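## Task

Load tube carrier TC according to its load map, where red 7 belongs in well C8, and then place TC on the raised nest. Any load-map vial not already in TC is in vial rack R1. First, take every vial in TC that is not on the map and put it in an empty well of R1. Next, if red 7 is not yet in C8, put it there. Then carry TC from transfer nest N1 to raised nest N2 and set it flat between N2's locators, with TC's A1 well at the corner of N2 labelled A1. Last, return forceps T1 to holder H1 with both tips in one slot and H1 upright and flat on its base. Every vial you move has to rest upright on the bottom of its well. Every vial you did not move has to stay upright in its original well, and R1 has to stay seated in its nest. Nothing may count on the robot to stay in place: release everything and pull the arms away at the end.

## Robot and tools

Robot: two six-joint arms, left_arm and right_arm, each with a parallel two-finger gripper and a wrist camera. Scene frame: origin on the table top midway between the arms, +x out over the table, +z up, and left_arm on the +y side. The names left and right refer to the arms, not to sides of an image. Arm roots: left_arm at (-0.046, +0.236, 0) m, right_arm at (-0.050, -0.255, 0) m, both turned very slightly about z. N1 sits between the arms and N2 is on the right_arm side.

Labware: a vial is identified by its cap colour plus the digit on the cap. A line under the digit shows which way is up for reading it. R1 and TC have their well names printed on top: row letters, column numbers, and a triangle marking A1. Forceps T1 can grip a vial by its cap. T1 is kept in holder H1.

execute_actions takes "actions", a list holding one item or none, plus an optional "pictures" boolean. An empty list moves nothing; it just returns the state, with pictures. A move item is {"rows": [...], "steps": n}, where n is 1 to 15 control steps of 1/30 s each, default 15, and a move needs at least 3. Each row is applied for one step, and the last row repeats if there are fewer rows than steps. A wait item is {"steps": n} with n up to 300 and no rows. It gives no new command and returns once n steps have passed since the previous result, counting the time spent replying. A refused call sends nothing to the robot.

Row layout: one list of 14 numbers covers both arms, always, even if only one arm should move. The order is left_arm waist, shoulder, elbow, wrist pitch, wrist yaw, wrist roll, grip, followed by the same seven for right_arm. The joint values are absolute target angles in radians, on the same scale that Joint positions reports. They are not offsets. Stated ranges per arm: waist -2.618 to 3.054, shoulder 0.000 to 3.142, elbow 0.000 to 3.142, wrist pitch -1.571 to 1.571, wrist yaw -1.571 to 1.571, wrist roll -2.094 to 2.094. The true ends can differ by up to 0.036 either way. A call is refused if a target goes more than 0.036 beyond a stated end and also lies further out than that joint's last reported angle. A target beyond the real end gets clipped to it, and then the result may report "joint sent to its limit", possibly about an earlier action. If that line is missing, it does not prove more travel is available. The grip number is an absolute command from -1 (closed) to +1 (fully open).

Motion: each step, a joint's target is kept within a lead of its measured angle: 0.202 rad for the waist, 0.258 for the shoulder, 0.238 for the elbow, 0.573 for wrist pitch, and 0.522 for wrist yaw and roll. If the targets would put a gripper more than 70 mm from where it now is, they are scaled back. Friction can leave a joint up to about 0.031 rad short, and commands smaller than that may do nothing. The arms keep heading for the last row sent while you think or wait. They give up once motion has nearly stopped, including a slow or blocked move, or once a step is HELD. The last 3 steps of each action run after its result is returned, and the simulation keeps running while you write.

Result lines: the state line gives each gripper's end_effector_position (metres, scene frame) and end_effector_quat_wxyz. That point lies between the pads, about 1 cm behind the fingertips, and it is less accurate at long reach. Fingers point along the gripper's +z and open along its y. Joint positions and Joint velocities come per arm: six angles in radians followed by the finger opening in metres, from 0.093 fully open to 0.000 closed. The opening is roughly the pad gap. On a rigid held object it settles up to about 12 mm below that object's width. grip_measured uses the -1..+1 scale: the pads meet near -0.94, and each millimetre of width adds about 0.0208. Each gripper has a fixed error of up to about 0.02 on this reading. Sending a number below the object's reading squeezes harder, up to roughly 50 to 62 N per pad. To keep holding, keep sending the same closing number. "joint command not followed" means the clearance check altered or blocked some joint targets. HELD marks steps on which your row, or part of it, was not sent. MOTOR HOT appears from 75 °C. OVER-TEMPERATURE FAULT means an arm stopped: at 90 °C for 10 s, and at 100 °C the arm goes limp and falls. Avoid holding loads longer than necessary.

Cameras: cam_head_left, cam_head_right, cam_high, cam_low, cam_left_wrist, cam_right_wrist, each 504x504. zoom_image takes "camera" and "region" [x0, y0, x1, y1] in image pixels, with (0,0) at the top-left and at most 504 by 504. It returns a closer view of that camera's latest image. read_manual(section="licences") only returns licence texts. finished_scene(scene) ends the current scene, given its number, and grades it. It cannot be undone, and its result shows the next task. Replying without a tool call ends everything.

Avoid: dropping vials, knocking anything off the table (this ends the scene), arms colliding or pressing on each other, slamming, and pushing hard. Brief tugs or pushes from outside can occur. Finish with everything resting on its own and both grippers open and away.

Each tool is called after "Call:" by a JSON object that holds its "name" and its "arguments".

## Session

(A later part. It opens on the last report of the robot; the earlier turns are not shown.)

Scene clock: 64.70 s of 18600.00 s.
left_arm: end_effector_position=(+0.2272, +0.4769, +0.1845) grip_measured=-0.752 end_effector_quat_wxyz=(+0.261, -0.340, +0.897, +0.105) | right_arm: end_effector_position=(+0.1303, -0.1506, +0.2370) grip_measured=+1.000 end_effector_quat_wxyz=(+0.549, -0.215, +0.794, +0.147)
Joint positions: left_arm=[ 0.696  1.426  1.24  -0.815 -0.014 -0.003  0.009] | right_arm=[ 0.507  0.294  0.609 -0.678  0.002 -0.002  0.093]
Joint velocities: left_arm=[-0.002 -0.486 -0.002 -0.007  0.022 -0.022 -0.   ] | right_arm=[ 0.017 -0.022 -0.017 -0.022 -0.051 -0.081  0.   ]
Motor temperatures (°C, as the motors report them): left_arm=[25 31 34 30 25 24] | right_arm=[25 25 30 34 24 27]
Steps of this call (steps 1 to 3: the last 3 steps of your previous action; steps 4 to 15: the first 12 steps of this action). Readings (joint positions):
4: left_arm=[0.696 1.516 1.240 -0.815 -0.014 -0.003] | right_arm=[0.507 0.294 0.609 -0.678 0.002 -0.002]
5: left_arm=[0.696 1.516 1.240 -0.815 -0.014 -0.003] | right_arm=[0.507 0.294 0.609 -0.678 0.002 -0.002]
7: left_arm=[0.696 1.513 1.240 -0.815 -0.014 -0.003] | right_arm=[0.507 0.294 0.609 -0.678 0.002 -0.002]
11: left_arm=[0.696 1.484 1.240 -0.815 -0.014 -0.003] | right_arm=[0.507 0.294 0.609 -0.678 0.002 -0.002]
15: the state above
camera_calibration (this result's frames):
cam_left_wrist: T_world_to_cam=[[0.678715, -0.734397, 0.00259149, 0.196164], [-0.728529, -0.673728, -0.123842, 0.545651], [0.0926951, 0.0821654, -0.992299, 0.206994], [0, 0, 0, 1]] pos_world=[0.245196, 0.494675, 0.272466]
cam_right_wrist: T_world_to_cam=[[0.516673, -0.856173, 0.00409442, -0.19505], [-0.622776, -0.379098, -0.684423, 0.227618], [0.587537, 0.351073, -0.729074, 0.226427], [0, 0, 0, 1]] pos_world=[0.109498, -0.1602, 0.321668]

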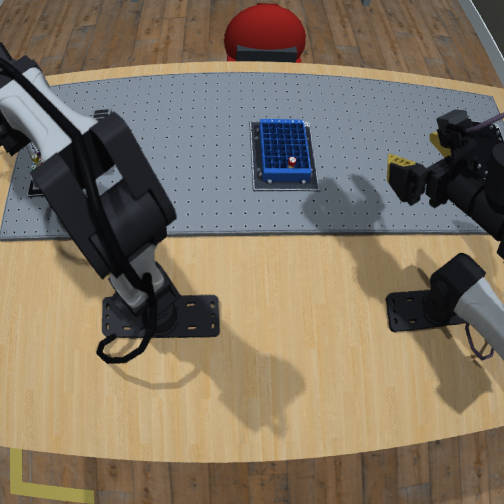

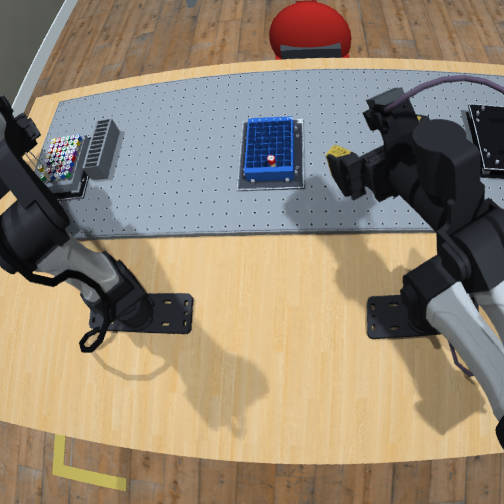

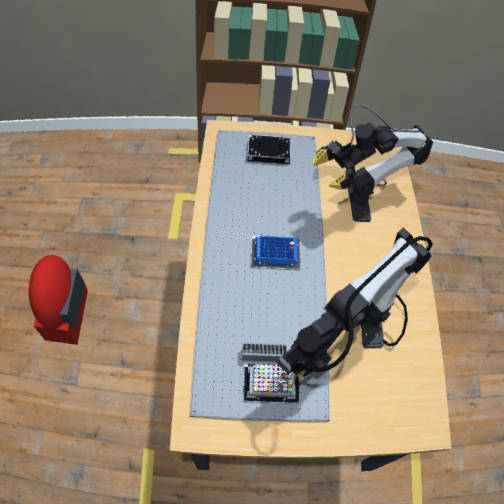

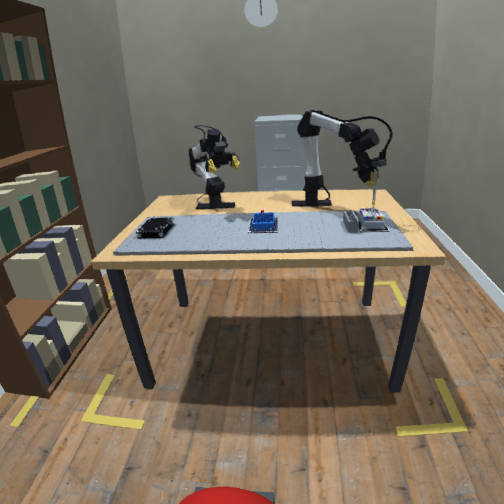

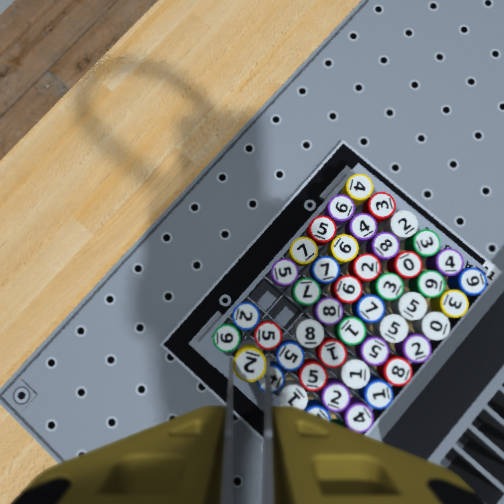

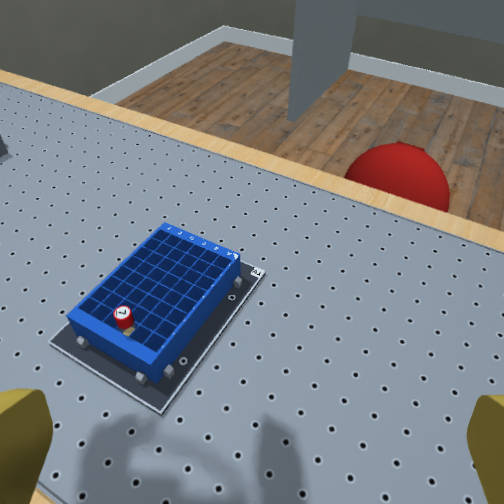

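Call:
{"name": "execute_actions", "arguments": {"actions": [{"rows":[[0.685,1.365,1.235,-0.815,-0.015,-0.006,-0.765,0.5,0.3,0.6,-0.7,0,0,1],[0.685,1.372,1.235,-0.815,-0.015,-0.006,-0.765,0.5,0.3,0.6,-0.7,0,0,1],[0.685,1.379,1.235,-0.815,-0.015,-0.006,-0.765,0.5,0.3,0.6,-0.7,0,0,1],[0.685,1.386,1.235,-0.815,-0.015,-0.006,-0.765,0.5,0.3,0.6,-0.7,0,0,1],[0.685,1.393,1.235,-0.815,-0.015,-0.006,-0.765,0.5,0.3,0.6,-0.7,0,0,1],[0.685,1.4,1.235,-0.815,-0.015,-0.006,-0.765,0.5,0.3,0.6,-0.7,0,0,1],[0.685,1.407,1.235,-0.815,-0.015,-0.006,-0.765,0.5,0.3,0.6,-0.7,0,0,1],[0.685,1.414,1.235,-0.815,-0.015,-0.006,-0.765,0.5,0.3,0.6,-0.7,0,0,1],[0.685,1.421,1.235,-0.815,-0.015,-0.006,-0.765,0.5,0.3,0.6,-0.7,0,0,1],[0.685,1.428,1.235,-0.815,-0.015,-0.006,-0.765,0.5,0.3,0.6,-0.7,0,0,1],[0.685,1.435,1.235,-0.815,-0.015,-0.006,-0.765,0.5,0.3,0.6,-0.7,0,0,1],[0.685,1.44,1.235,-0.815,-0.015,-0.006,-0.765,0.5,0.3,0.6,-0.7,0,0,1]]}]}}

Call:
{"name": "execute_actions", "arguments": {"actions": [{"steps":8}], "pictures": true}}

Call:
{"name": "zoom_image", "arguments": {"camera": "cam_left_wrist", "region": [200, 290, 300, 390]}}

Scene clock: 65.37 s of 18600.00 s.
left_arm: end_effector_position=(+0.2262, +0.4760, +0.1904) grip_measured=-0.761 end_effector_quat_wxyz=(+0.269, -0.339, +0.895, +0.107) | right_arm: end_effector_position=(+0.1303, -0.1506, +0.2370) grip_measured=+1.000 end_effector_quat_wxyz=(+0.549, -0.215, +0.794, +0.147)
Joint positions: left_arm=[ 0.696  1.409  1.24  -0.815 -0.014 -0.003  0.009] | right_arm=[ 0.507  0.294  0.609 -0.678  0.002 -0.002  0.093]
Joint velocities: left_arm=[-0.012  0.178 -0.007 -0.007 -0.022 -0.066  0.   ] | right_arm=[-0.012  0.007 -0.012  0.007  0.037 -0.037  0.   ]
Motor temperatures (°C, as the motors report them): left_arm=[25 31 34 30 25 24] | right_arm=[25 25 30 34 24 27]
Steps of this call (steps 1 to 3: the last 3 steps of your previous action; steps 4 to 8: the robot went on to your last target; steps 9 to 20: the first 12 steps of this action). Readings (joint positions):
9: left_arm=[0.696 1.340 1.240 -0.815 -0.014 -0.003] | right_arm=[0.507 0.294 0.609 -0.678 0.002 -0.002]
10: left_arm=[0.696 1.342 1.240 -0.815 -0.014 -0.003] | right_arm=[0.507 0.294 0.609 -0.678 0.002 -0.002]
12: left_arm=[0.696 1.351 1.240 -0.815 -0.014 -0.003] | right_arm=[0.507 0.294 0.609 -0.678 0.002 -0.002]
16: left_arm=[0.696 1.382 1.240 -0.815 -0.014 -0.003] | right_arm=[0.507 0.294 0.609 -0.678 0.002 -0.002]
20: the state above

Scene clock: 65.63 s of 18600.00 s.
left_arm: end_effector_position=(+0.2270, +0.4767, +0.1854) grip_measured=-0.762 end_effector_quat_wxyz=(+0.262, -0.340, +0.897, +0.105) | right_arm: end_effector_position=(+0.1303, -0.1506, +0.2370) grip_measured=+1.000 end_effector_quat_wxyz=(+0.549, -0.215, +0.794, +0.147)
Joint positions: left_arm=[ 0.696  1.423  1.24  -0.815 -0.014 -0.003  0.009] | right_arm=[ 0.507  0.294  0.609 -0.678  0.002 -0.002  0.093]
Joint velocities: left_arm=[-0.007 -0.002  0.007 -0.022  0.037 -0.022 -0.   ] | right_arm=[ 0.007 -0.002  0.002  0.037  0.022  0.081  0.   ]
Motor temperatures (°C, as the motors report them): left_arm=[25 31 34 30 25 24] | right_arm=[25 25 30 34 24 27]
Kept back: nothing.
Steps of this call (steps 1 to 3: the last 3 steps of your previous action; steps 4 to 8: the robot went on to your last target). Readings (joint positions):
1: left_arm=[0.696 1.414 1.240 -0.815 -0.014 -0.003] | right_arm=[0.507 0.294 0.609 -0.678 0.002 -0.002]
2: left_arm=[0.696 1.418 1.240 -0.815 -0.014 -0.003] | right_arm=[0.507 0.294 0.609 -0.678 0.002 -0.002]
4: left_arm=[0.696 1.422 1.240 -0.815 -0.014 -0.003] | right_arm=[0.507 0.294 0.609 -0.678 0.002 -0.002]
8: the state above
camera_calibration (this result's frames):
cam_left_wrist: T_world_to_cam=[[0.67871, -0.734401, 0.00265897, 0.19616], [-0.728313, -0.67354, -0.126112, 0.545775], [0.0944076, 0.0836568, -0.992012, 0.206738], [0, 0, 0, 1]] pos_world=[0.244841, 0.494366, 0.273393]
cam_right_wrist: T_world_to_cam=[[0.516673, -0.856173, 0.00409442, -0.19505], [-0.622776, -0.379098, -0.684423, 0.227618], [0.587537, 0.351073, -0.729074, 0.226427], [0, 0, 0, 1]] pos_world=[0.109498, -0.1602, 0.321668]

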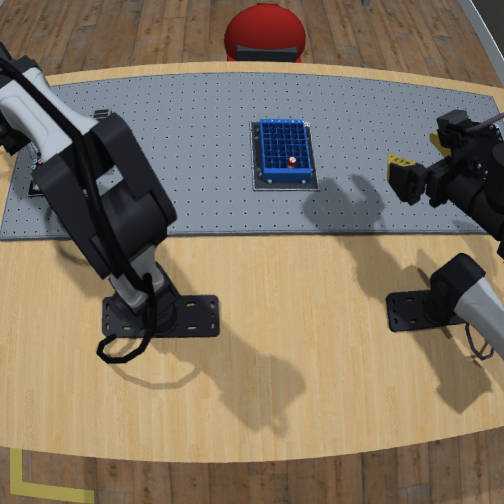

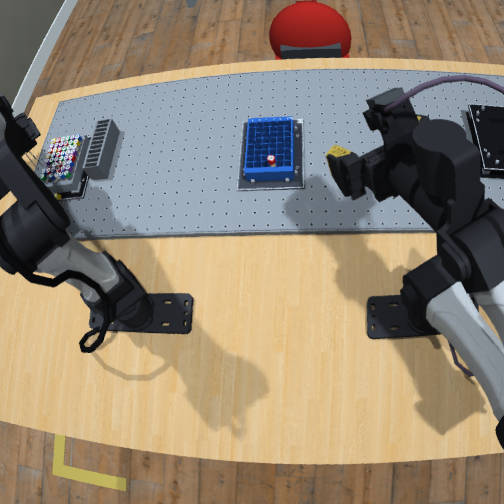

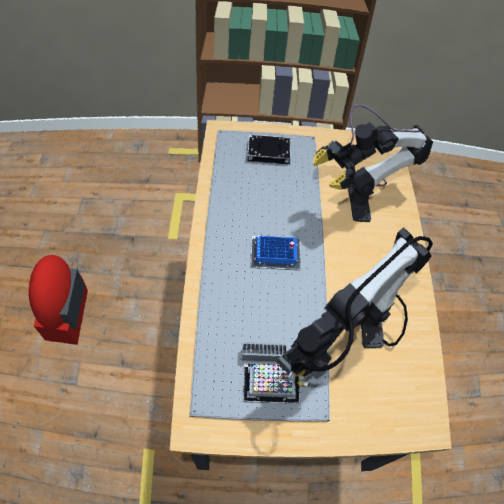

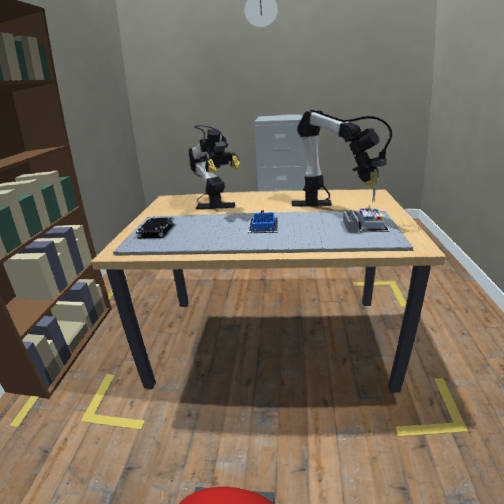

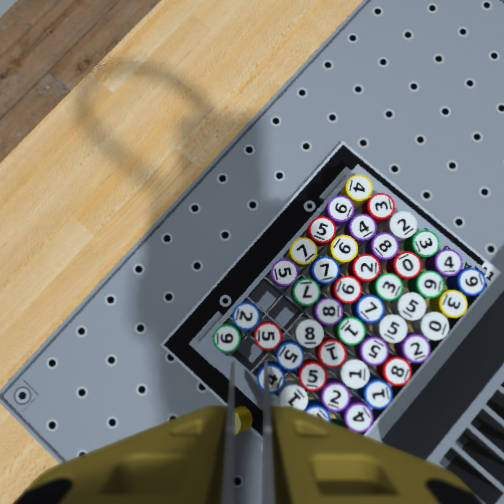

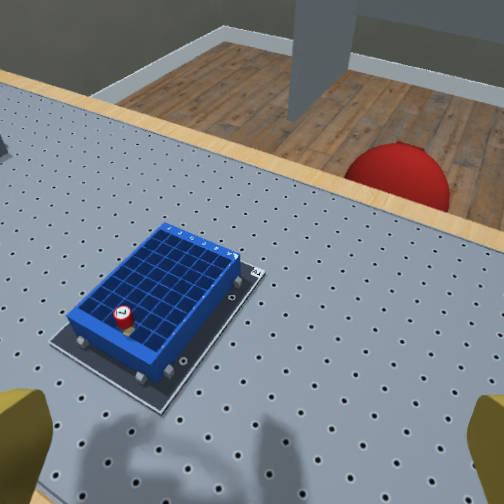

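Region (200, 290, 300, 390) of cam_left_wrist's 504x504 image, scaled by 5.040, with more detail than that image has.

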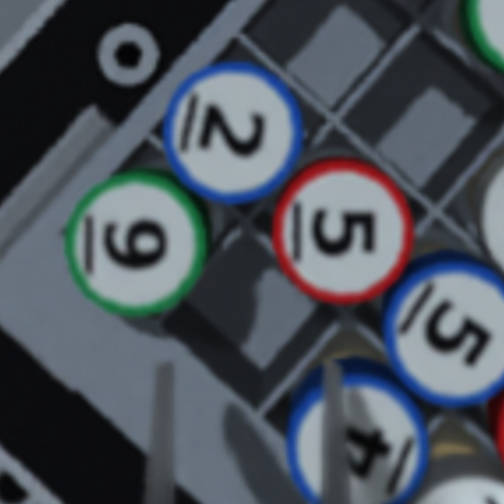

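Dropped on the table. Pull back to view it.

Call:
{"name": "execute_actions", "arguments": {"actions": [{"rows":[[0.685,1.38,1.21,-0.82,-0.015,-0.006,-0.765,0.5,0.3,0.6,-0.7,0,0,1],[0.685,1.35,1.18,-0.82,-0.015,-0.006,-0.765,0.5,0.3,0.6,-0.7,0,0,1],[0.685,1.32,1.15,-0.82,-0.015,-0.006,-0.765,0.5,0.3,0.6,-0.7,0,0,1],[0.685,1.29,1.12,-0.82,-0.015,-0.006,-0.765,0.5,0.3,0.6,-0.7,0,0,1],[0.685,1.26,1.09,-0.82,-0.015,-0.006,-0.765,0.5,0.3,0.6,-0.7,0,0,1],[0.685,1.23,1.06,-0.82,-0.015,-0.006,-0.765,0.5,0.3,0.6,-0.7,0,0,1],[0.685,1.2,1.03,-0.82,-0.015,-0.006,-0.765,0.5,0.3,0.6,-0.7,0,0,1],[0.685,1.17,1.0,-0.82,-0.015,-0.006,-0.765,0.5,0.3,0.6,-0.7,0,0,1],[0.685,1.15,0.98,-0.82,-0.015,-0.006,-0.765,0.5,0.3,0.6,-0.7,0,0,1]]}]}}

Call:
{"name": "execute_actions", "arguments": {"actions": [{"steps":8}], "pictures": true}}

Scene clock: 66.20 s of 18600.00 s.
left_arm: end_effector_position=(+0.1779, +0.4339, +0.1701) grip_measured=-0.762 end_effector_quat_wxyz=(+0.262, -0.340, +0.897, +0.105) | right_arm: end_effector_position=(+0.1303, -0.1506, +0.2370) grip_measured=+1.000 end_effector_quat_wxyz=(+0.549, -0.215, +0.794, +0.147)
Joint positions: left_arm=[ 0.696  1.168  0.997 -0.828 -0.014 -0.003  0.009] | right_arm=[ 0.507  0.294  0.609 -0.678  0.002 -0.002  0.093]
Joint velocities: left_arm=[ 0.002 -0.11  -0.115 -0.037  0.022 -0.022 -0.001] | right_arm=[-0.002 -0.002  0.002 -0.051  0.022 -0.066  0.   ]
Motor temperatures (°C, as the motors report them): left_arm=[25 31 34 30 25 24] | right_arm=[25 25 31 34 24 27]
Steps of this call (steps 1 to 5: the robot went on to your last target; steps 6 to 17: the first 12 steps of this action). Readings (joint positions):
6: left_arm=[0.696 1.421 1.238 -0.814 -0.014 -0.003] | right_arm=[0.507 0.294 0.609 -0.678 0.002 -0.002]
7: left_arm=[0.696 1.413 1.228 -0.812 -0.014 -0.003] | right_arm=[0.507 0.294 0.609 -0.678 0.002 -0.002]
9: left_arm=[0.696 1.373 1.183 -0.810 -0.014 -0.003] | right_arm=[0.507 0.294 0.609 -0.678 0.002 -0.002]
13: left_arm=[0.696 1.247 1.064 -0.815 -0.014 -0.003] | right_arm=[0.507 0.294 0.609 -0.678 0.002 -0.002]
17: the state above

Scene clock: 66.47 s of 18600.00 s.
left_arm: end_effector_position=(+0.1774, +0.4335, +0.1692) grip_measured=-0.762 end_effector_quat_wxyz=(+0.261, -0.340, +0.897, +0.105) | right_arm: end_effector_position=(+0.1303, -0.1506, +0.2370) grip_measured=+1.000 end_effector_quat_wxyz=(+0.549, -0.215, +0.794, +0.147)
Joint positions: left_arm=[ 0.696  1.167  0.994 -0.828 -0.014 -0.003  0.009] | right_arm=[ 0.507  0.294  0.609 -0.678  0.002 -0.002  0.093]
Joint velocities: left_arm=[-0.007  0.012 -0.007 -0.007 -0.051 -0.007  0.   ] | right_arm=[-0.017 -0.007  0.002 -0.022 -0.051  0.051  0.   ]
Motor temperatures (°C, as the motors report them): left_arm=[25 31 34 30 25 24] | right_arm=[25 25 31 34 24 27]
Kept back: nothing.
Steps of this call (steps 1 to 3: the last 3 steps of your previous action; steps 4 to 8: the robot went on to your last target). Readings (joint positions):
1: left_arm=[0.696 1.167 0.995 -0.828 -0.014 -0.003] | right_arm=[0.507 0.294 0.609 -0.678 0.002 -0.002]
2: left_arm=[0.696 1.167 0.995 -0.828 -0.014 -0.003] | right_arm=[0.507 0.294 0.609 -0.678 0.002 -0.002]
4: left_arm=[0.696 1.167 0.994 -0.828 -0.014 -0.003] | right_arm=[0.507 0.294 0.609 -0.678 0.002 -0.002]
8: the state above
camera_calibration (this result's frames):
cam_left_wrist: T_world_to_cam=[[0.678716, -0.734397, 0.00258024, 0.198151], [-0.728564, -0.673759, -0.123464, 0.478239], [0.0924097, 0.0819167, -0.992346, 0.200153], [0, 0, 0, 1]] pos_world=[0.195443, 0.451344, 0.257155]
cam_right_wrist: T_world_to_cam=[[0.516673, -0.856173, 0.00409442, -0.19505], [-0.622776, -0.379098, -0.684423, 0.227618], [0.587537, 0.351073, -0.729074, 0.226427], [0, 0, 0, 1]] pos_world=[0.109498, -0.1602, 0.321668]

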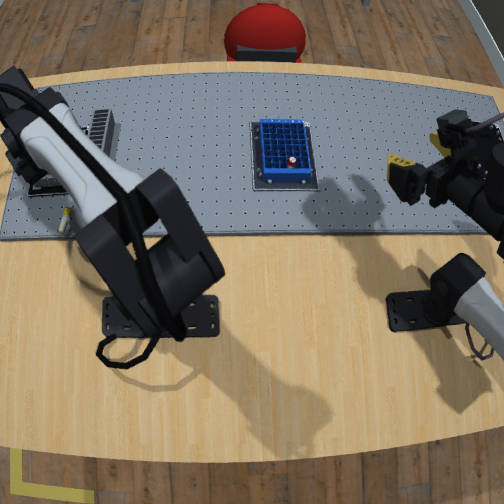

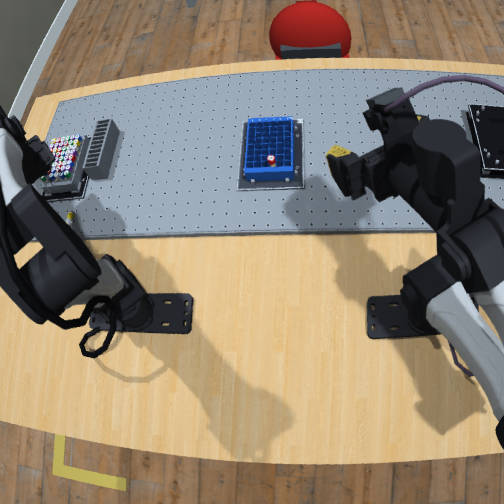

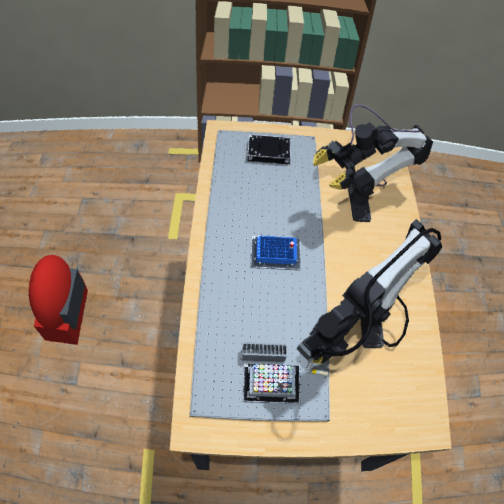

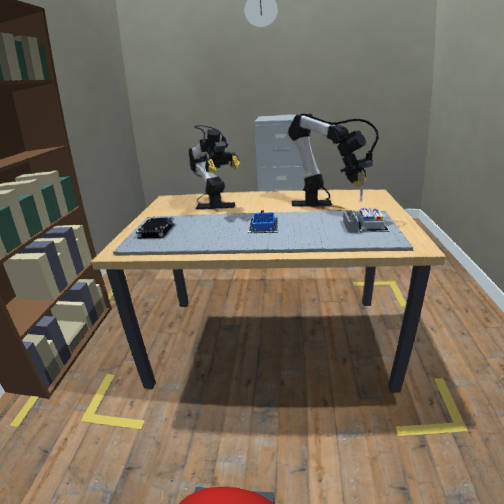

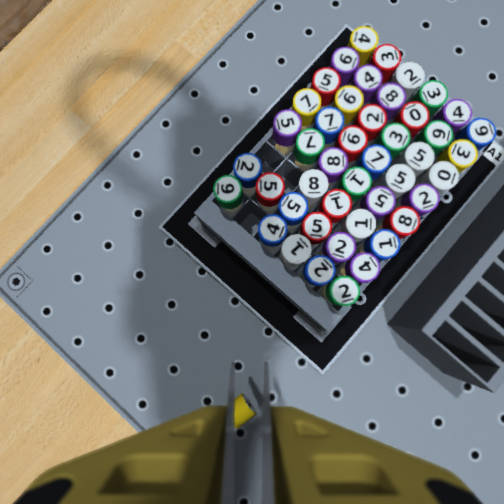

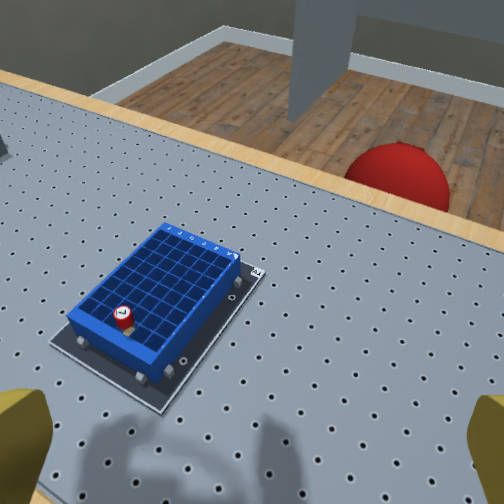

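Call:
{"name": "execute_actions", "arguments": {"actions": [{"rows":[[0.73,1.17,0.99,-0.84,0.04,0.1,-0.74,0.5,0.3,0.6,-0.7,0,0,1],[0.77,1.17,0.99,-0.86,0.09,0.2,-0.74,0.5,0.3,0.6,-0.7,0,0,1],[0.81,1.18,0.99,-0.88,0.14,0.3,-0.74,0.5,0.3,0.6,-0.7,0,0,1],[0.85,1.19,0.99,-0.9,0.19,0.4,-0.74,0.5,0.3,0.6,-0.7,0,0,1],[0.89,1.2,0.99,-0.92,0.24,0.5,-0.74,0.5,0.3,0.6,-0.7,0,0,1],[0.93,1.21,0.99,-0.94,0.3,0.6,-0.74,0.5,0.3,0.6,-0.7,0,0,1],[0.97,1.22,0.99,-0.96,0.35,0.7,-0.74,0.5,0.3,0.6,-0.7,0,0,1],[1.0,1.23,0.99,-0.99,0.4,0.8,-0.74,0.5,0.3,0.6,-0.7,0,0,1],[1.025,1.238,0.99,-1.015,0.46,0.9,-0.74,0.5,0.3,0.6,-0.7,0,0,1],[1.042,1.238,0.99,-1.038,0.507,0.985,-0.74,0.5,0.3,0.6,-0.7,0,0,1]]}]}}

Call:
{"name": "execute_actions", "arguments": {"actions": [{"steps":10}], "pictures": true}}

Scene clock: 67.27 s of 18600.00 s.
left_arm: end_effector_position=(+0.1386, +0.4362, +0.1489) grip_measured=-0.742 end_effector_quat_wxyz=(+0.252, -0.113, +0.961, +0.031) | right_arm: end_effector_position=(+0.1303, -0.1506, +0.2370) grip_measured=+1.000 end_effector_quat_wxyz=(+0.549, -0.215, +0.794, +0.147)
Joint positions: left_arm=[ 1.027  1.223  0.994 -0.971  0.364  0.744  0.01 ] | right_arm=[ 0.507  0.294  0.609 -0.678  0.002 -0.002  0.093]
Joint velocities: left_arm=[ 0.222  0.1    0.002 -0.476  0.842  1.604 -0.001] | right_arm=[-0.032  0.012  0.002 -0.051  0.022  0.007  0.   ]
Motor temperatures (°C, as the motors report them): left_arm=[25 31 34 30 25 24] | right_arm=[25 25 31 34 24 27]
Steps of this call (steps 1 to 12: the robot went on to your last target; steps 13 to 24: the first 12 steps of this action). Readings (joint positions):
13: left_arm=[0.699 1.167 0.994 -0.828 -0.007 0.011] | right_arm=[0.507 0.294 0.609 -0.678 0.002 -0.002]
14: left_arm=[0.711 1.167 0.994 -0.830 0.010 0.042] | right_arm=[0.507 0.294 0.609 -0.678 0.002 -0.002]
16: left_arm=[0.768 1.167 0.994 -0.843 0.063 0.143] | right_arm=[0.507 0.294 0.609 -0.678 0.002 -0.002]
20: left_arm=[0.930 1.188 0.994 -0.896 0.209 0.439] | right_arm=[0.507 0.294 0.609 -0.678 0.002 -0.002]
24: the state above

Scene clock: 67.60 s of 18600.00 s.
left_arm: end_effector_position=(+0.1468, +0.4163, +0.1523) grip_measured=-0.742 end_effector_quat_wxyz=(+0.282, -0.009, +0.959, +0.003) | right_arm: end_effector_position=(+0.1303, -0.1506, +0.2370) grip_measured=+1.000 end_effector_quat_wxyz=(+0.549, -0.215, +0.794, +0.147)
Joint positions: left_arm=[ 1.032  1.224  0.994 -1.021  0.482  0.955  0.01 ] | right_arm=[ 0.507  0.294  0.609 -0.678  0.002 -0.002  0.093]
Joint velocities: left_arm=[ 0.012  0.002  0.012 -0.051  0.095  0.212 -0.001] | right_arm=[-0.017 -0.007  0.007 -0.007 -0.007 -0.066  0.   ]
Motor temperatures (°C, as the motors report them): left_arm=[25 31 34 30 25 24] | right_arm=[25 25 31 34 24 27]
Kept back: nothing.
Steps of this call (steps 1 to 3: the last 3 steps of your previous action; steps 4 to 10: the robot went on to your last target). Readings (joint positions):
1: left_arm=[1.031 1.224 0.994 -0.983 0.389 0.791] | right_arm=[0.507 0.294 0.609 -0.678 0.002 -0.002]
2: left_arm=[1.032 1.224 0.994 -0.993 0.410 0.829] | right_arm=[0.507 0.294 0.609 -0.678 0.002 -0.002]
4: left_arm=[1.032 1.224 0.994 -1.006 0.442 0.883] | right_arm=[0.507 0.294 0.609 -0.678 0.002 -0.002]
8: left_arm=[1.032 1.224 0.994 -1.019 0.474 0.941] | right_arm=[0.507 0.294 0.609 -0.678 0.002 -0.002]
10: the state above
camera_calibration (this result's frames):
cam_left_wrist: T_world_to_cam=[[0.0380847, -0.999212, 0.0112077, 0.409281], [-0.991508, -0.039182, -0.124001, 0.216724], [0.124342, -0.00638999, -0.992219, 0.219654], [0, 0, 0, 1]] pos_world=[0.171984, 0.418854, 0.240231]
cam_right_wrist: T_world_to_cam=[[0.516673, -0.856173, 0.00409442, -0.19505], [-0.622776, -0.379098, -0.684423, 0.227618], [0.587537, 0.351073, -0.729074, 0.226427], [0, 0, 0, 1]] pos_world=[0.109498, -0.1602, 0.321668]

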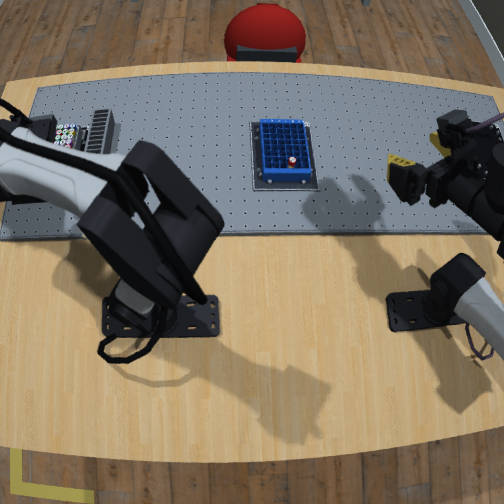

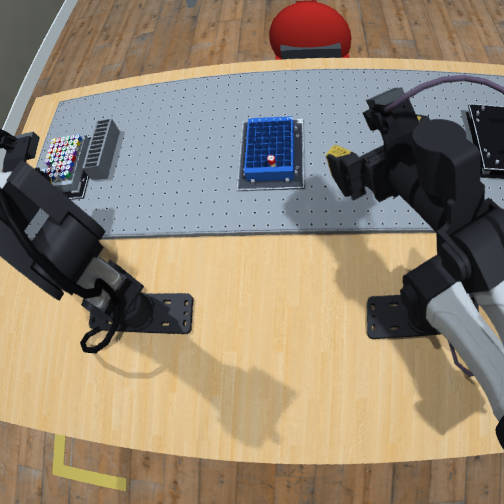

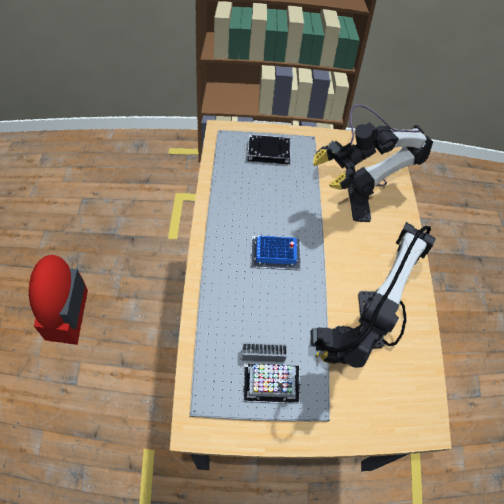

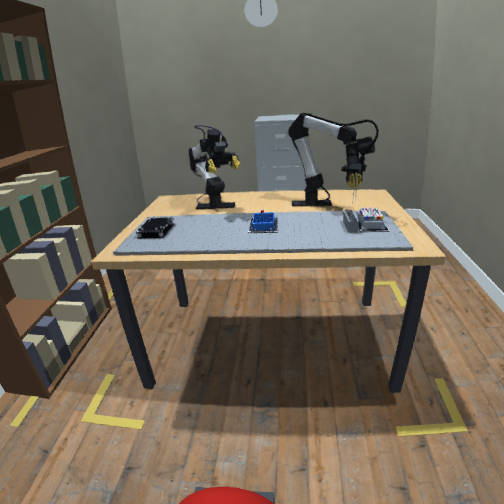

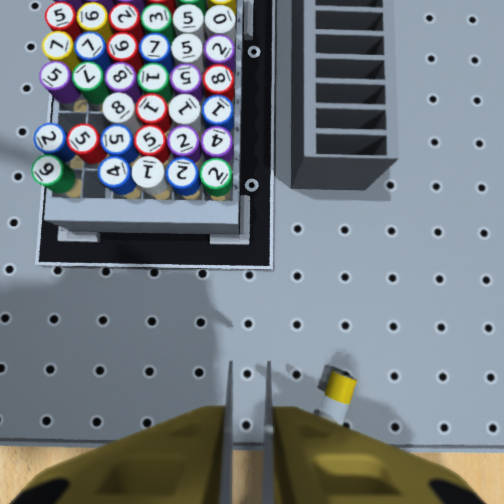

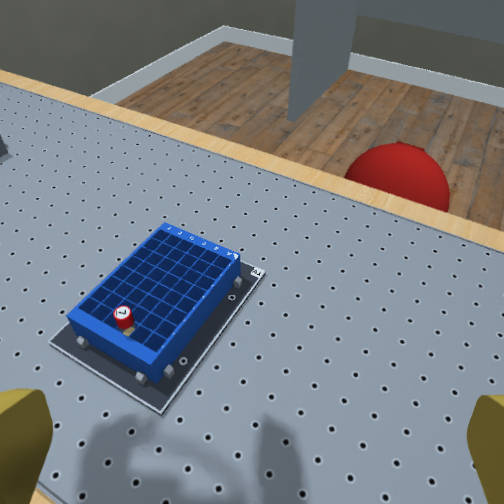

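Still rolling. Wait.

Call:
{"name": "execute_actions", "arguments": {"actions": [{"steps":90}], "pictures": true}}

Scene clock: 70.60 s of 18600.00 s.
left_arm: end_effector_position=(+0.1479, +0.4143, +0.1530) grip_measured=-0.742 end_effector_quat_wxyz=(+0.286, +0.004, +0.958, +0.002) | right_arm: end_effector_position=(+0.1303, -0.1506, +0.2370) grip_measured=+1.000 end_effector_quat_wxyz=(+0.549, -0.215, +0.794, +0.147)
Joint positions: left_arm=[ 1.032  1.224  0.994 -1.025  0.495  0.98   0.01 ] | right_arm=[ 0.507  0.294  0.609 -0.678  0.002 -0.002  0.093]
Joint velocities: left_arm=[ 0.007 -0.007  0.012 -0.007 -0.022  0.066 -0.002] | right_arm=[ 0.017  0.002  0.017 -0.007 -0.051 -0.051  0.   ]
Motor temperatures (°C, as the motors report them): left_arm=[25 31 34 29 25 24] | right_arm=[25 25 31 34 24 27]
Kept back: nothing.
Steps of this call (steps 1 to 30: the robot went on to your last target; steps 31 to 90: nothing new was sent). Readings (joint positions):
1: left_arm=[1.032 1.224 0.994 -1.022 0.485 0.960] | right_arm=[0.507 0.294 0.609 -0.678 0.002 -0.002]
2: left_arm=[1.032 1.224 0.994 -1.023 0.487 0.964] | right_arm=[0.507 0.294 0.609 -0.678 0.002 -0.002]
4: left_arm=[1.032 1.224 0.994 -1.024 0.490 0.969] | right_arm=[0.507 0.294 0.609 -0.678 0.002 -0.002]
8: left_arm=[1.032 1.224 0.994 -1.025 0.493 0.975] | right_arm=[0.507 0.294 0.609 -0.678 0.002 -0.002]
90: the state above
All arms were judged still, so your last target was given up. Only a new action makes them travel on or press farther. Fingers that are still opening or closing keep moving.
camera_calibration (this result's frames):
cam_left_wrist: T_world_to_cam=[[0.0131699, -0.999884, 0.00768578, 0.411731], [-0.991084, -0.0140724, -0.132495, 0.208633], [0.132588, -0.0058723, -0.991154, 0.218588], [0, 0, 0, 1]] pos_world=[0.172368, 0.415903, 0.241133]
cam_right_wrist: T_world_to_cam=[[0.516673, -0.856173, 0.00409442, -0.19505], [-0.622776, -0.379098, -0.684423, 0.227618], [0.587537, 0.351073, -0.729074, 0.226427], [0, 0, 0, 1]] pos_world=[0.109498, -0.1602, 0.321668]

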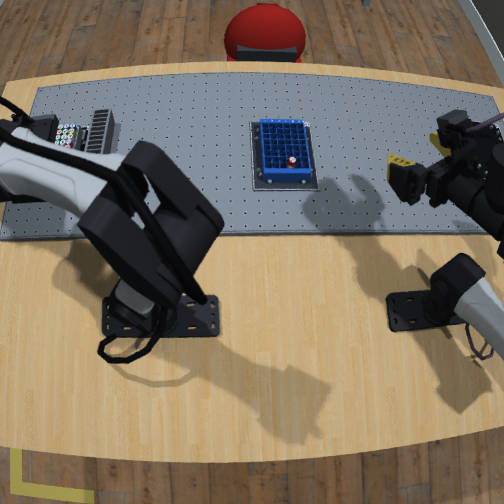

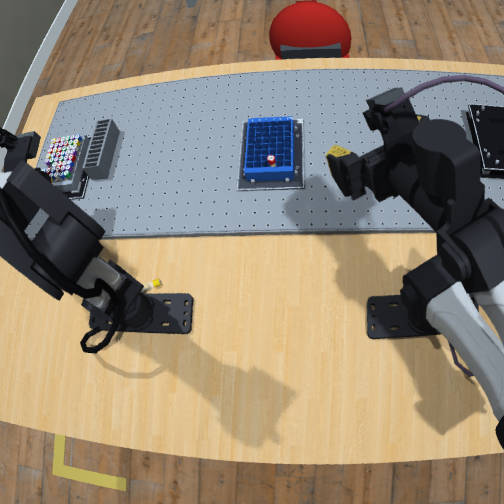

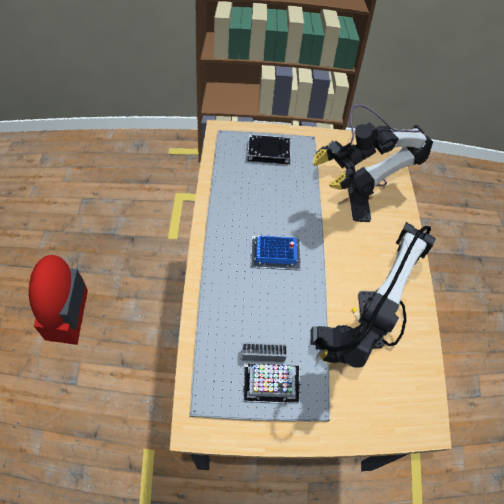

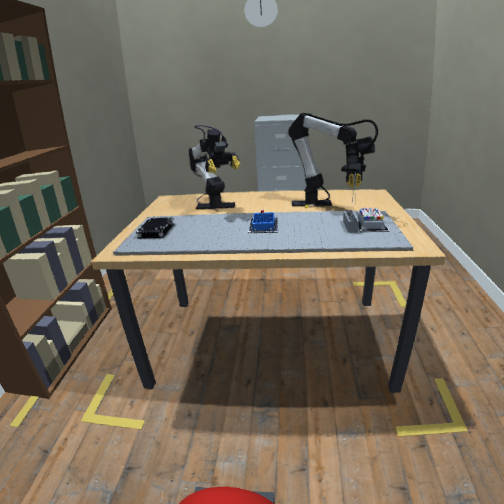

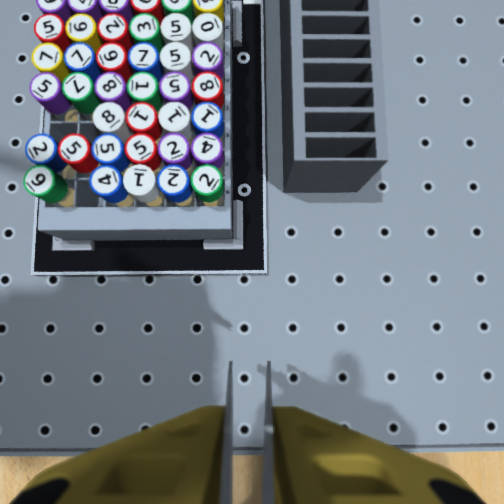

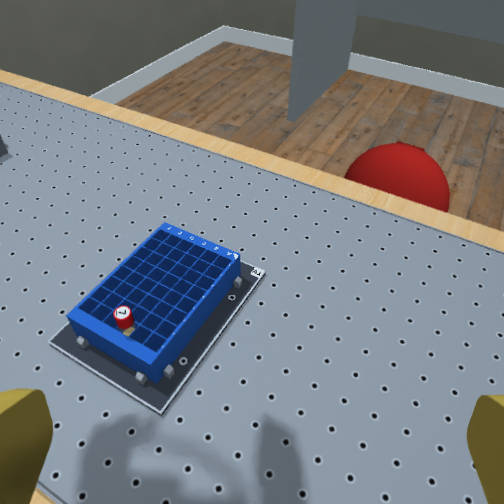

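Call:
{"name": "execute_actions", "arguments": {"actions": [{"rows":[[1.1,1.25,1.05,-1.0,0.4,0.8,-0.76,0.6,0.4,0.65,-0.7,0,0,1],[1.2,1.3,1.12,-1.0,0.3,0.6,-0.76,0.7,0.5,0.7,-0.7,0,0,1],[1.3,1.35,1.2,-1.0,0.2,0.4,-0.76,0.8,0.6,0.75,-0.7,0,0,1],[1.4,1.4,1.3,-1.0,0.1,0.2,-0.76,0.9,0.7,0.8,-0.7,0,0,1],[1.5,1.45,1.4,-1.0,0,0,-0.76,1.0,0.8,0.85,-0.7,0,0,1],[1.6,1.5,1.5,-1.0,0,0,-0.76,1.1,0.9,0.9,-0.7,0,0,1],[1.7,1.5,1.5,-1.0,0,0,-0.76,1.2,1.0,0.95,-0.7,0,0,1],[1.8,1.5,1.5,-1.0,0,0,-0.76,1.3,1.1,1.0,-0.7,0,0,1],[1.9,1.5,1.5,-1.0,0,0,-0.76,1.4,1.2,1.0,-0.7,0,0,1]]}]}}

Call:
{"name": "execute_actions", "arguments": {"actions": [{"steps":25}], "pictures": true}}

Scene clock: 71.30 s of 18600.00 s.
left_arm: end_effector_position=(-0.0122, +0.5977, +0.2184) grip_measured=-0.757 end_effector_quat_wxyz=(+0.212, -0.554, +0.788, +0.163) | right_arm: end_effector_position=(+0.0517, +0.0599, +0.2132) grip_measured=+1.000 end_effector_quat_wxyz=(+0.317, -0.543, +0.744, +0.225)
Joint positions: left_arm=[ 1.521  1.476  1.436 -1.006  0.14   0.279  0.009] | right_arm=[ 1.244  1.129  1.008 -0.652  0.013  0.     0.093]
Joint velocities: left_arm=[ 1.541  0.183  0.628  0.139 -0.652 -1.414 -0.001] | right_arm=[ 1.888  1.468 -0.017  0.095  0.081  0.022  0.   ]
Motor temperatures (°C, as the motors report them): left_arm=[25 31 34 29 25 24] | right_arm=[25 25 31 34 24 27]
Steps of this call (steps 1 to 9: nothing new was sent; steps 10 to 21: the first 12 steps of this action). Readings (joint positions):
10: left_arm=[1.038 1.225 0.998 -1.027 0.488 0.956] | right_arm=[0.518 0.304 0.614 -0.682 0.006 -0.001]
11: left_arm=[1.065 1.234 1.017 -1.036 0.467 0.899] | right_arm=[0.561 0.341 0.633 -0.690 0.011 -0.001]
13: left_arm=[1.162 1.282 1.097 -1.040 0.394 0.765] | right_arm=[0.700 0.490 0.710 -0.698 0.012 -0.001]
17: left_arm=[1.329 1.408 1.293 -1.029 0.242 0.519] | right_arm=[0.987 0.843 0.913 -0.693 0.013 0.000]
21: the state above

Scene clock: 72.13 s of 18600.00 s.
left_arm: end_effector_position=(-0.1769, +0.5855, +0.2324) grip_measured=-0.757 end_effector_quat_wxyz=(-0.164, +0.786, -0.549, -0.231) | right_arm: end_effector_position=(-0.0032, +0.0722, +0.1767) grip_measured=+1.000 end_effector_quat_wxyz=(+0.247, -0.619, +0.713, +0.217)
Joint positions: left_arm=[ 1.912  1.482  1.48  -0.993  0.008  0.007  0.009] | right_arm=[ 1.405  1.215  0.998 -0.684 -0.006 -0.001  0.093]
Joint velocities: left_arm=[-0.012  0.007  0.002 -0.007  0.022 -0.022  0.   ] | right_arm=[-0.012  0.012  0.002  0.037 -0.037 -0.037  0.   ]
Motor temperatures (°C, as the motors report them): left_arm=[25 31 34 29 25 24] | right_arm=[25 25 31 34 24 27]
Kept back: nothing.
Steps of this call (steps 1 to 3: the last 3 steps of your previous action; steps 4 to 25: the robot went on to your last target). Readings (joint positions):
1: left_arm=[1.578 1.480 1.454 -1.000 0.119 0.233] | right_arm=[1.307 1.172 1.008 -0.656 0.010 0.000]
2: left_arm=[1.638 1.482 1.466 -0.996 0.101 0.193] | right_arm=[1.357 1.202 1.004 -0.662 0.003 0.000]
4: left_arm=[1.766 1.482 1.477 -0.993 0.072 0.130] | right_arm=[1.402 1.220 0.998 -0.678 -0.007 -0.001]
8: left_arm=[1.913 1.482 1.480 -0.993 0.013 0.054] | right_arm=[1.405 1.215 0.998 -0.684 -0.007 -0.001]
25: the state above
camera_calibration (this result's frames):
cam_left_wrist: T_world_to_cam=[[0.932195, 0.361593, 0.0162052, -0.0499391], [0.360609, -0.923934, -0.127702, 0.670429], [-0.0312037, 0.124887, -0.99168, 0.235981], [0, 0, 0, 1]] pos_world=[-0.187846, 0.608019, 0.320442]
cam_right_wrist: T_world_to_cam=[[0.992046, -0.125398, -0.0109891, 0.0162691], [-0.124839, -0.968895, -0.213676, 0.148579], [0.0161474, 0.213348, -0.976843, 0.234559], [0, 0, 0, 1]] pos_world=[-0.00137871, 0.095955, 0.261054]

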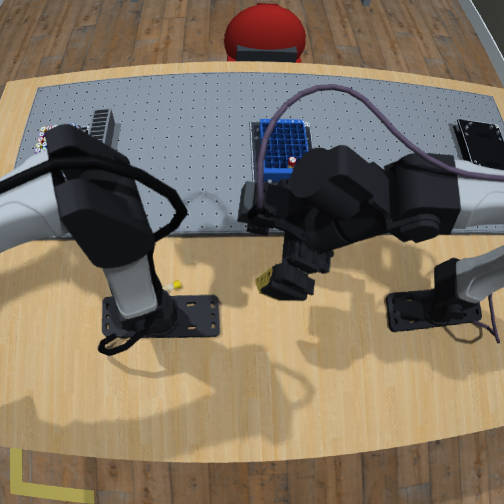

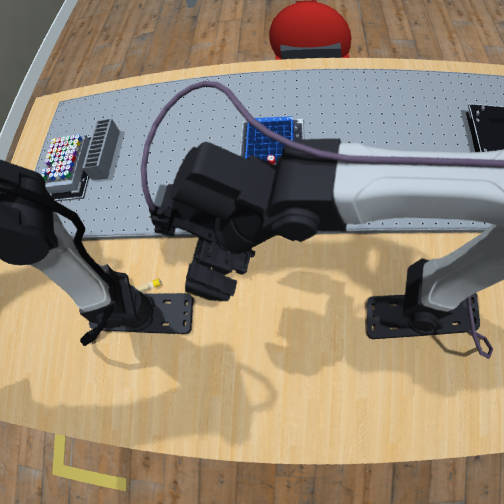

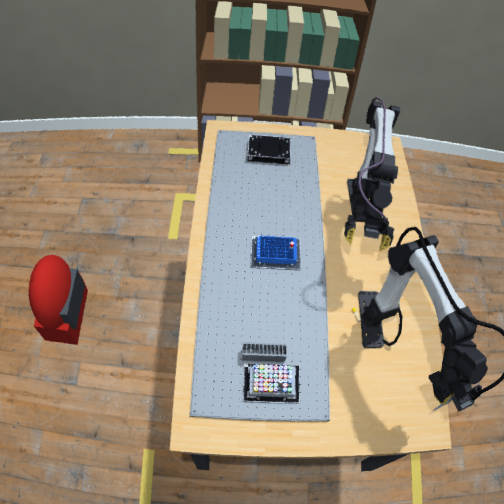

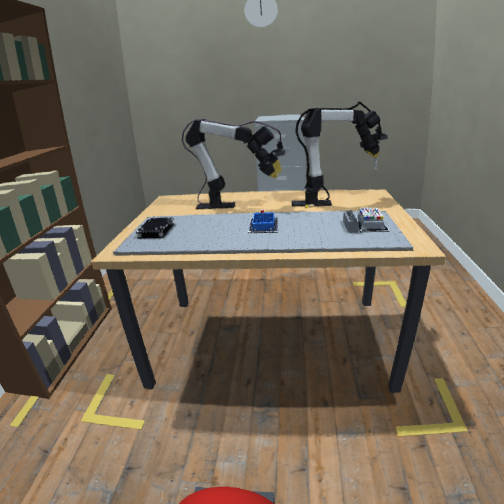

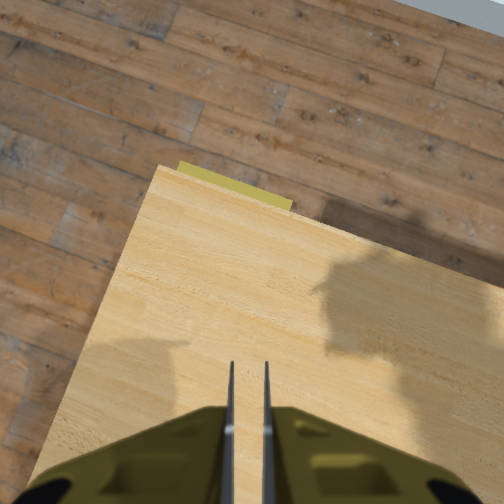

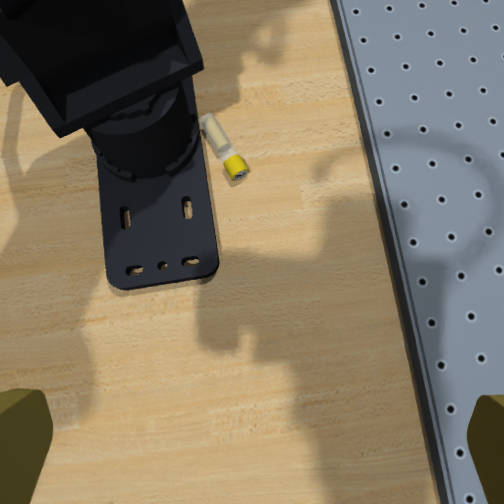

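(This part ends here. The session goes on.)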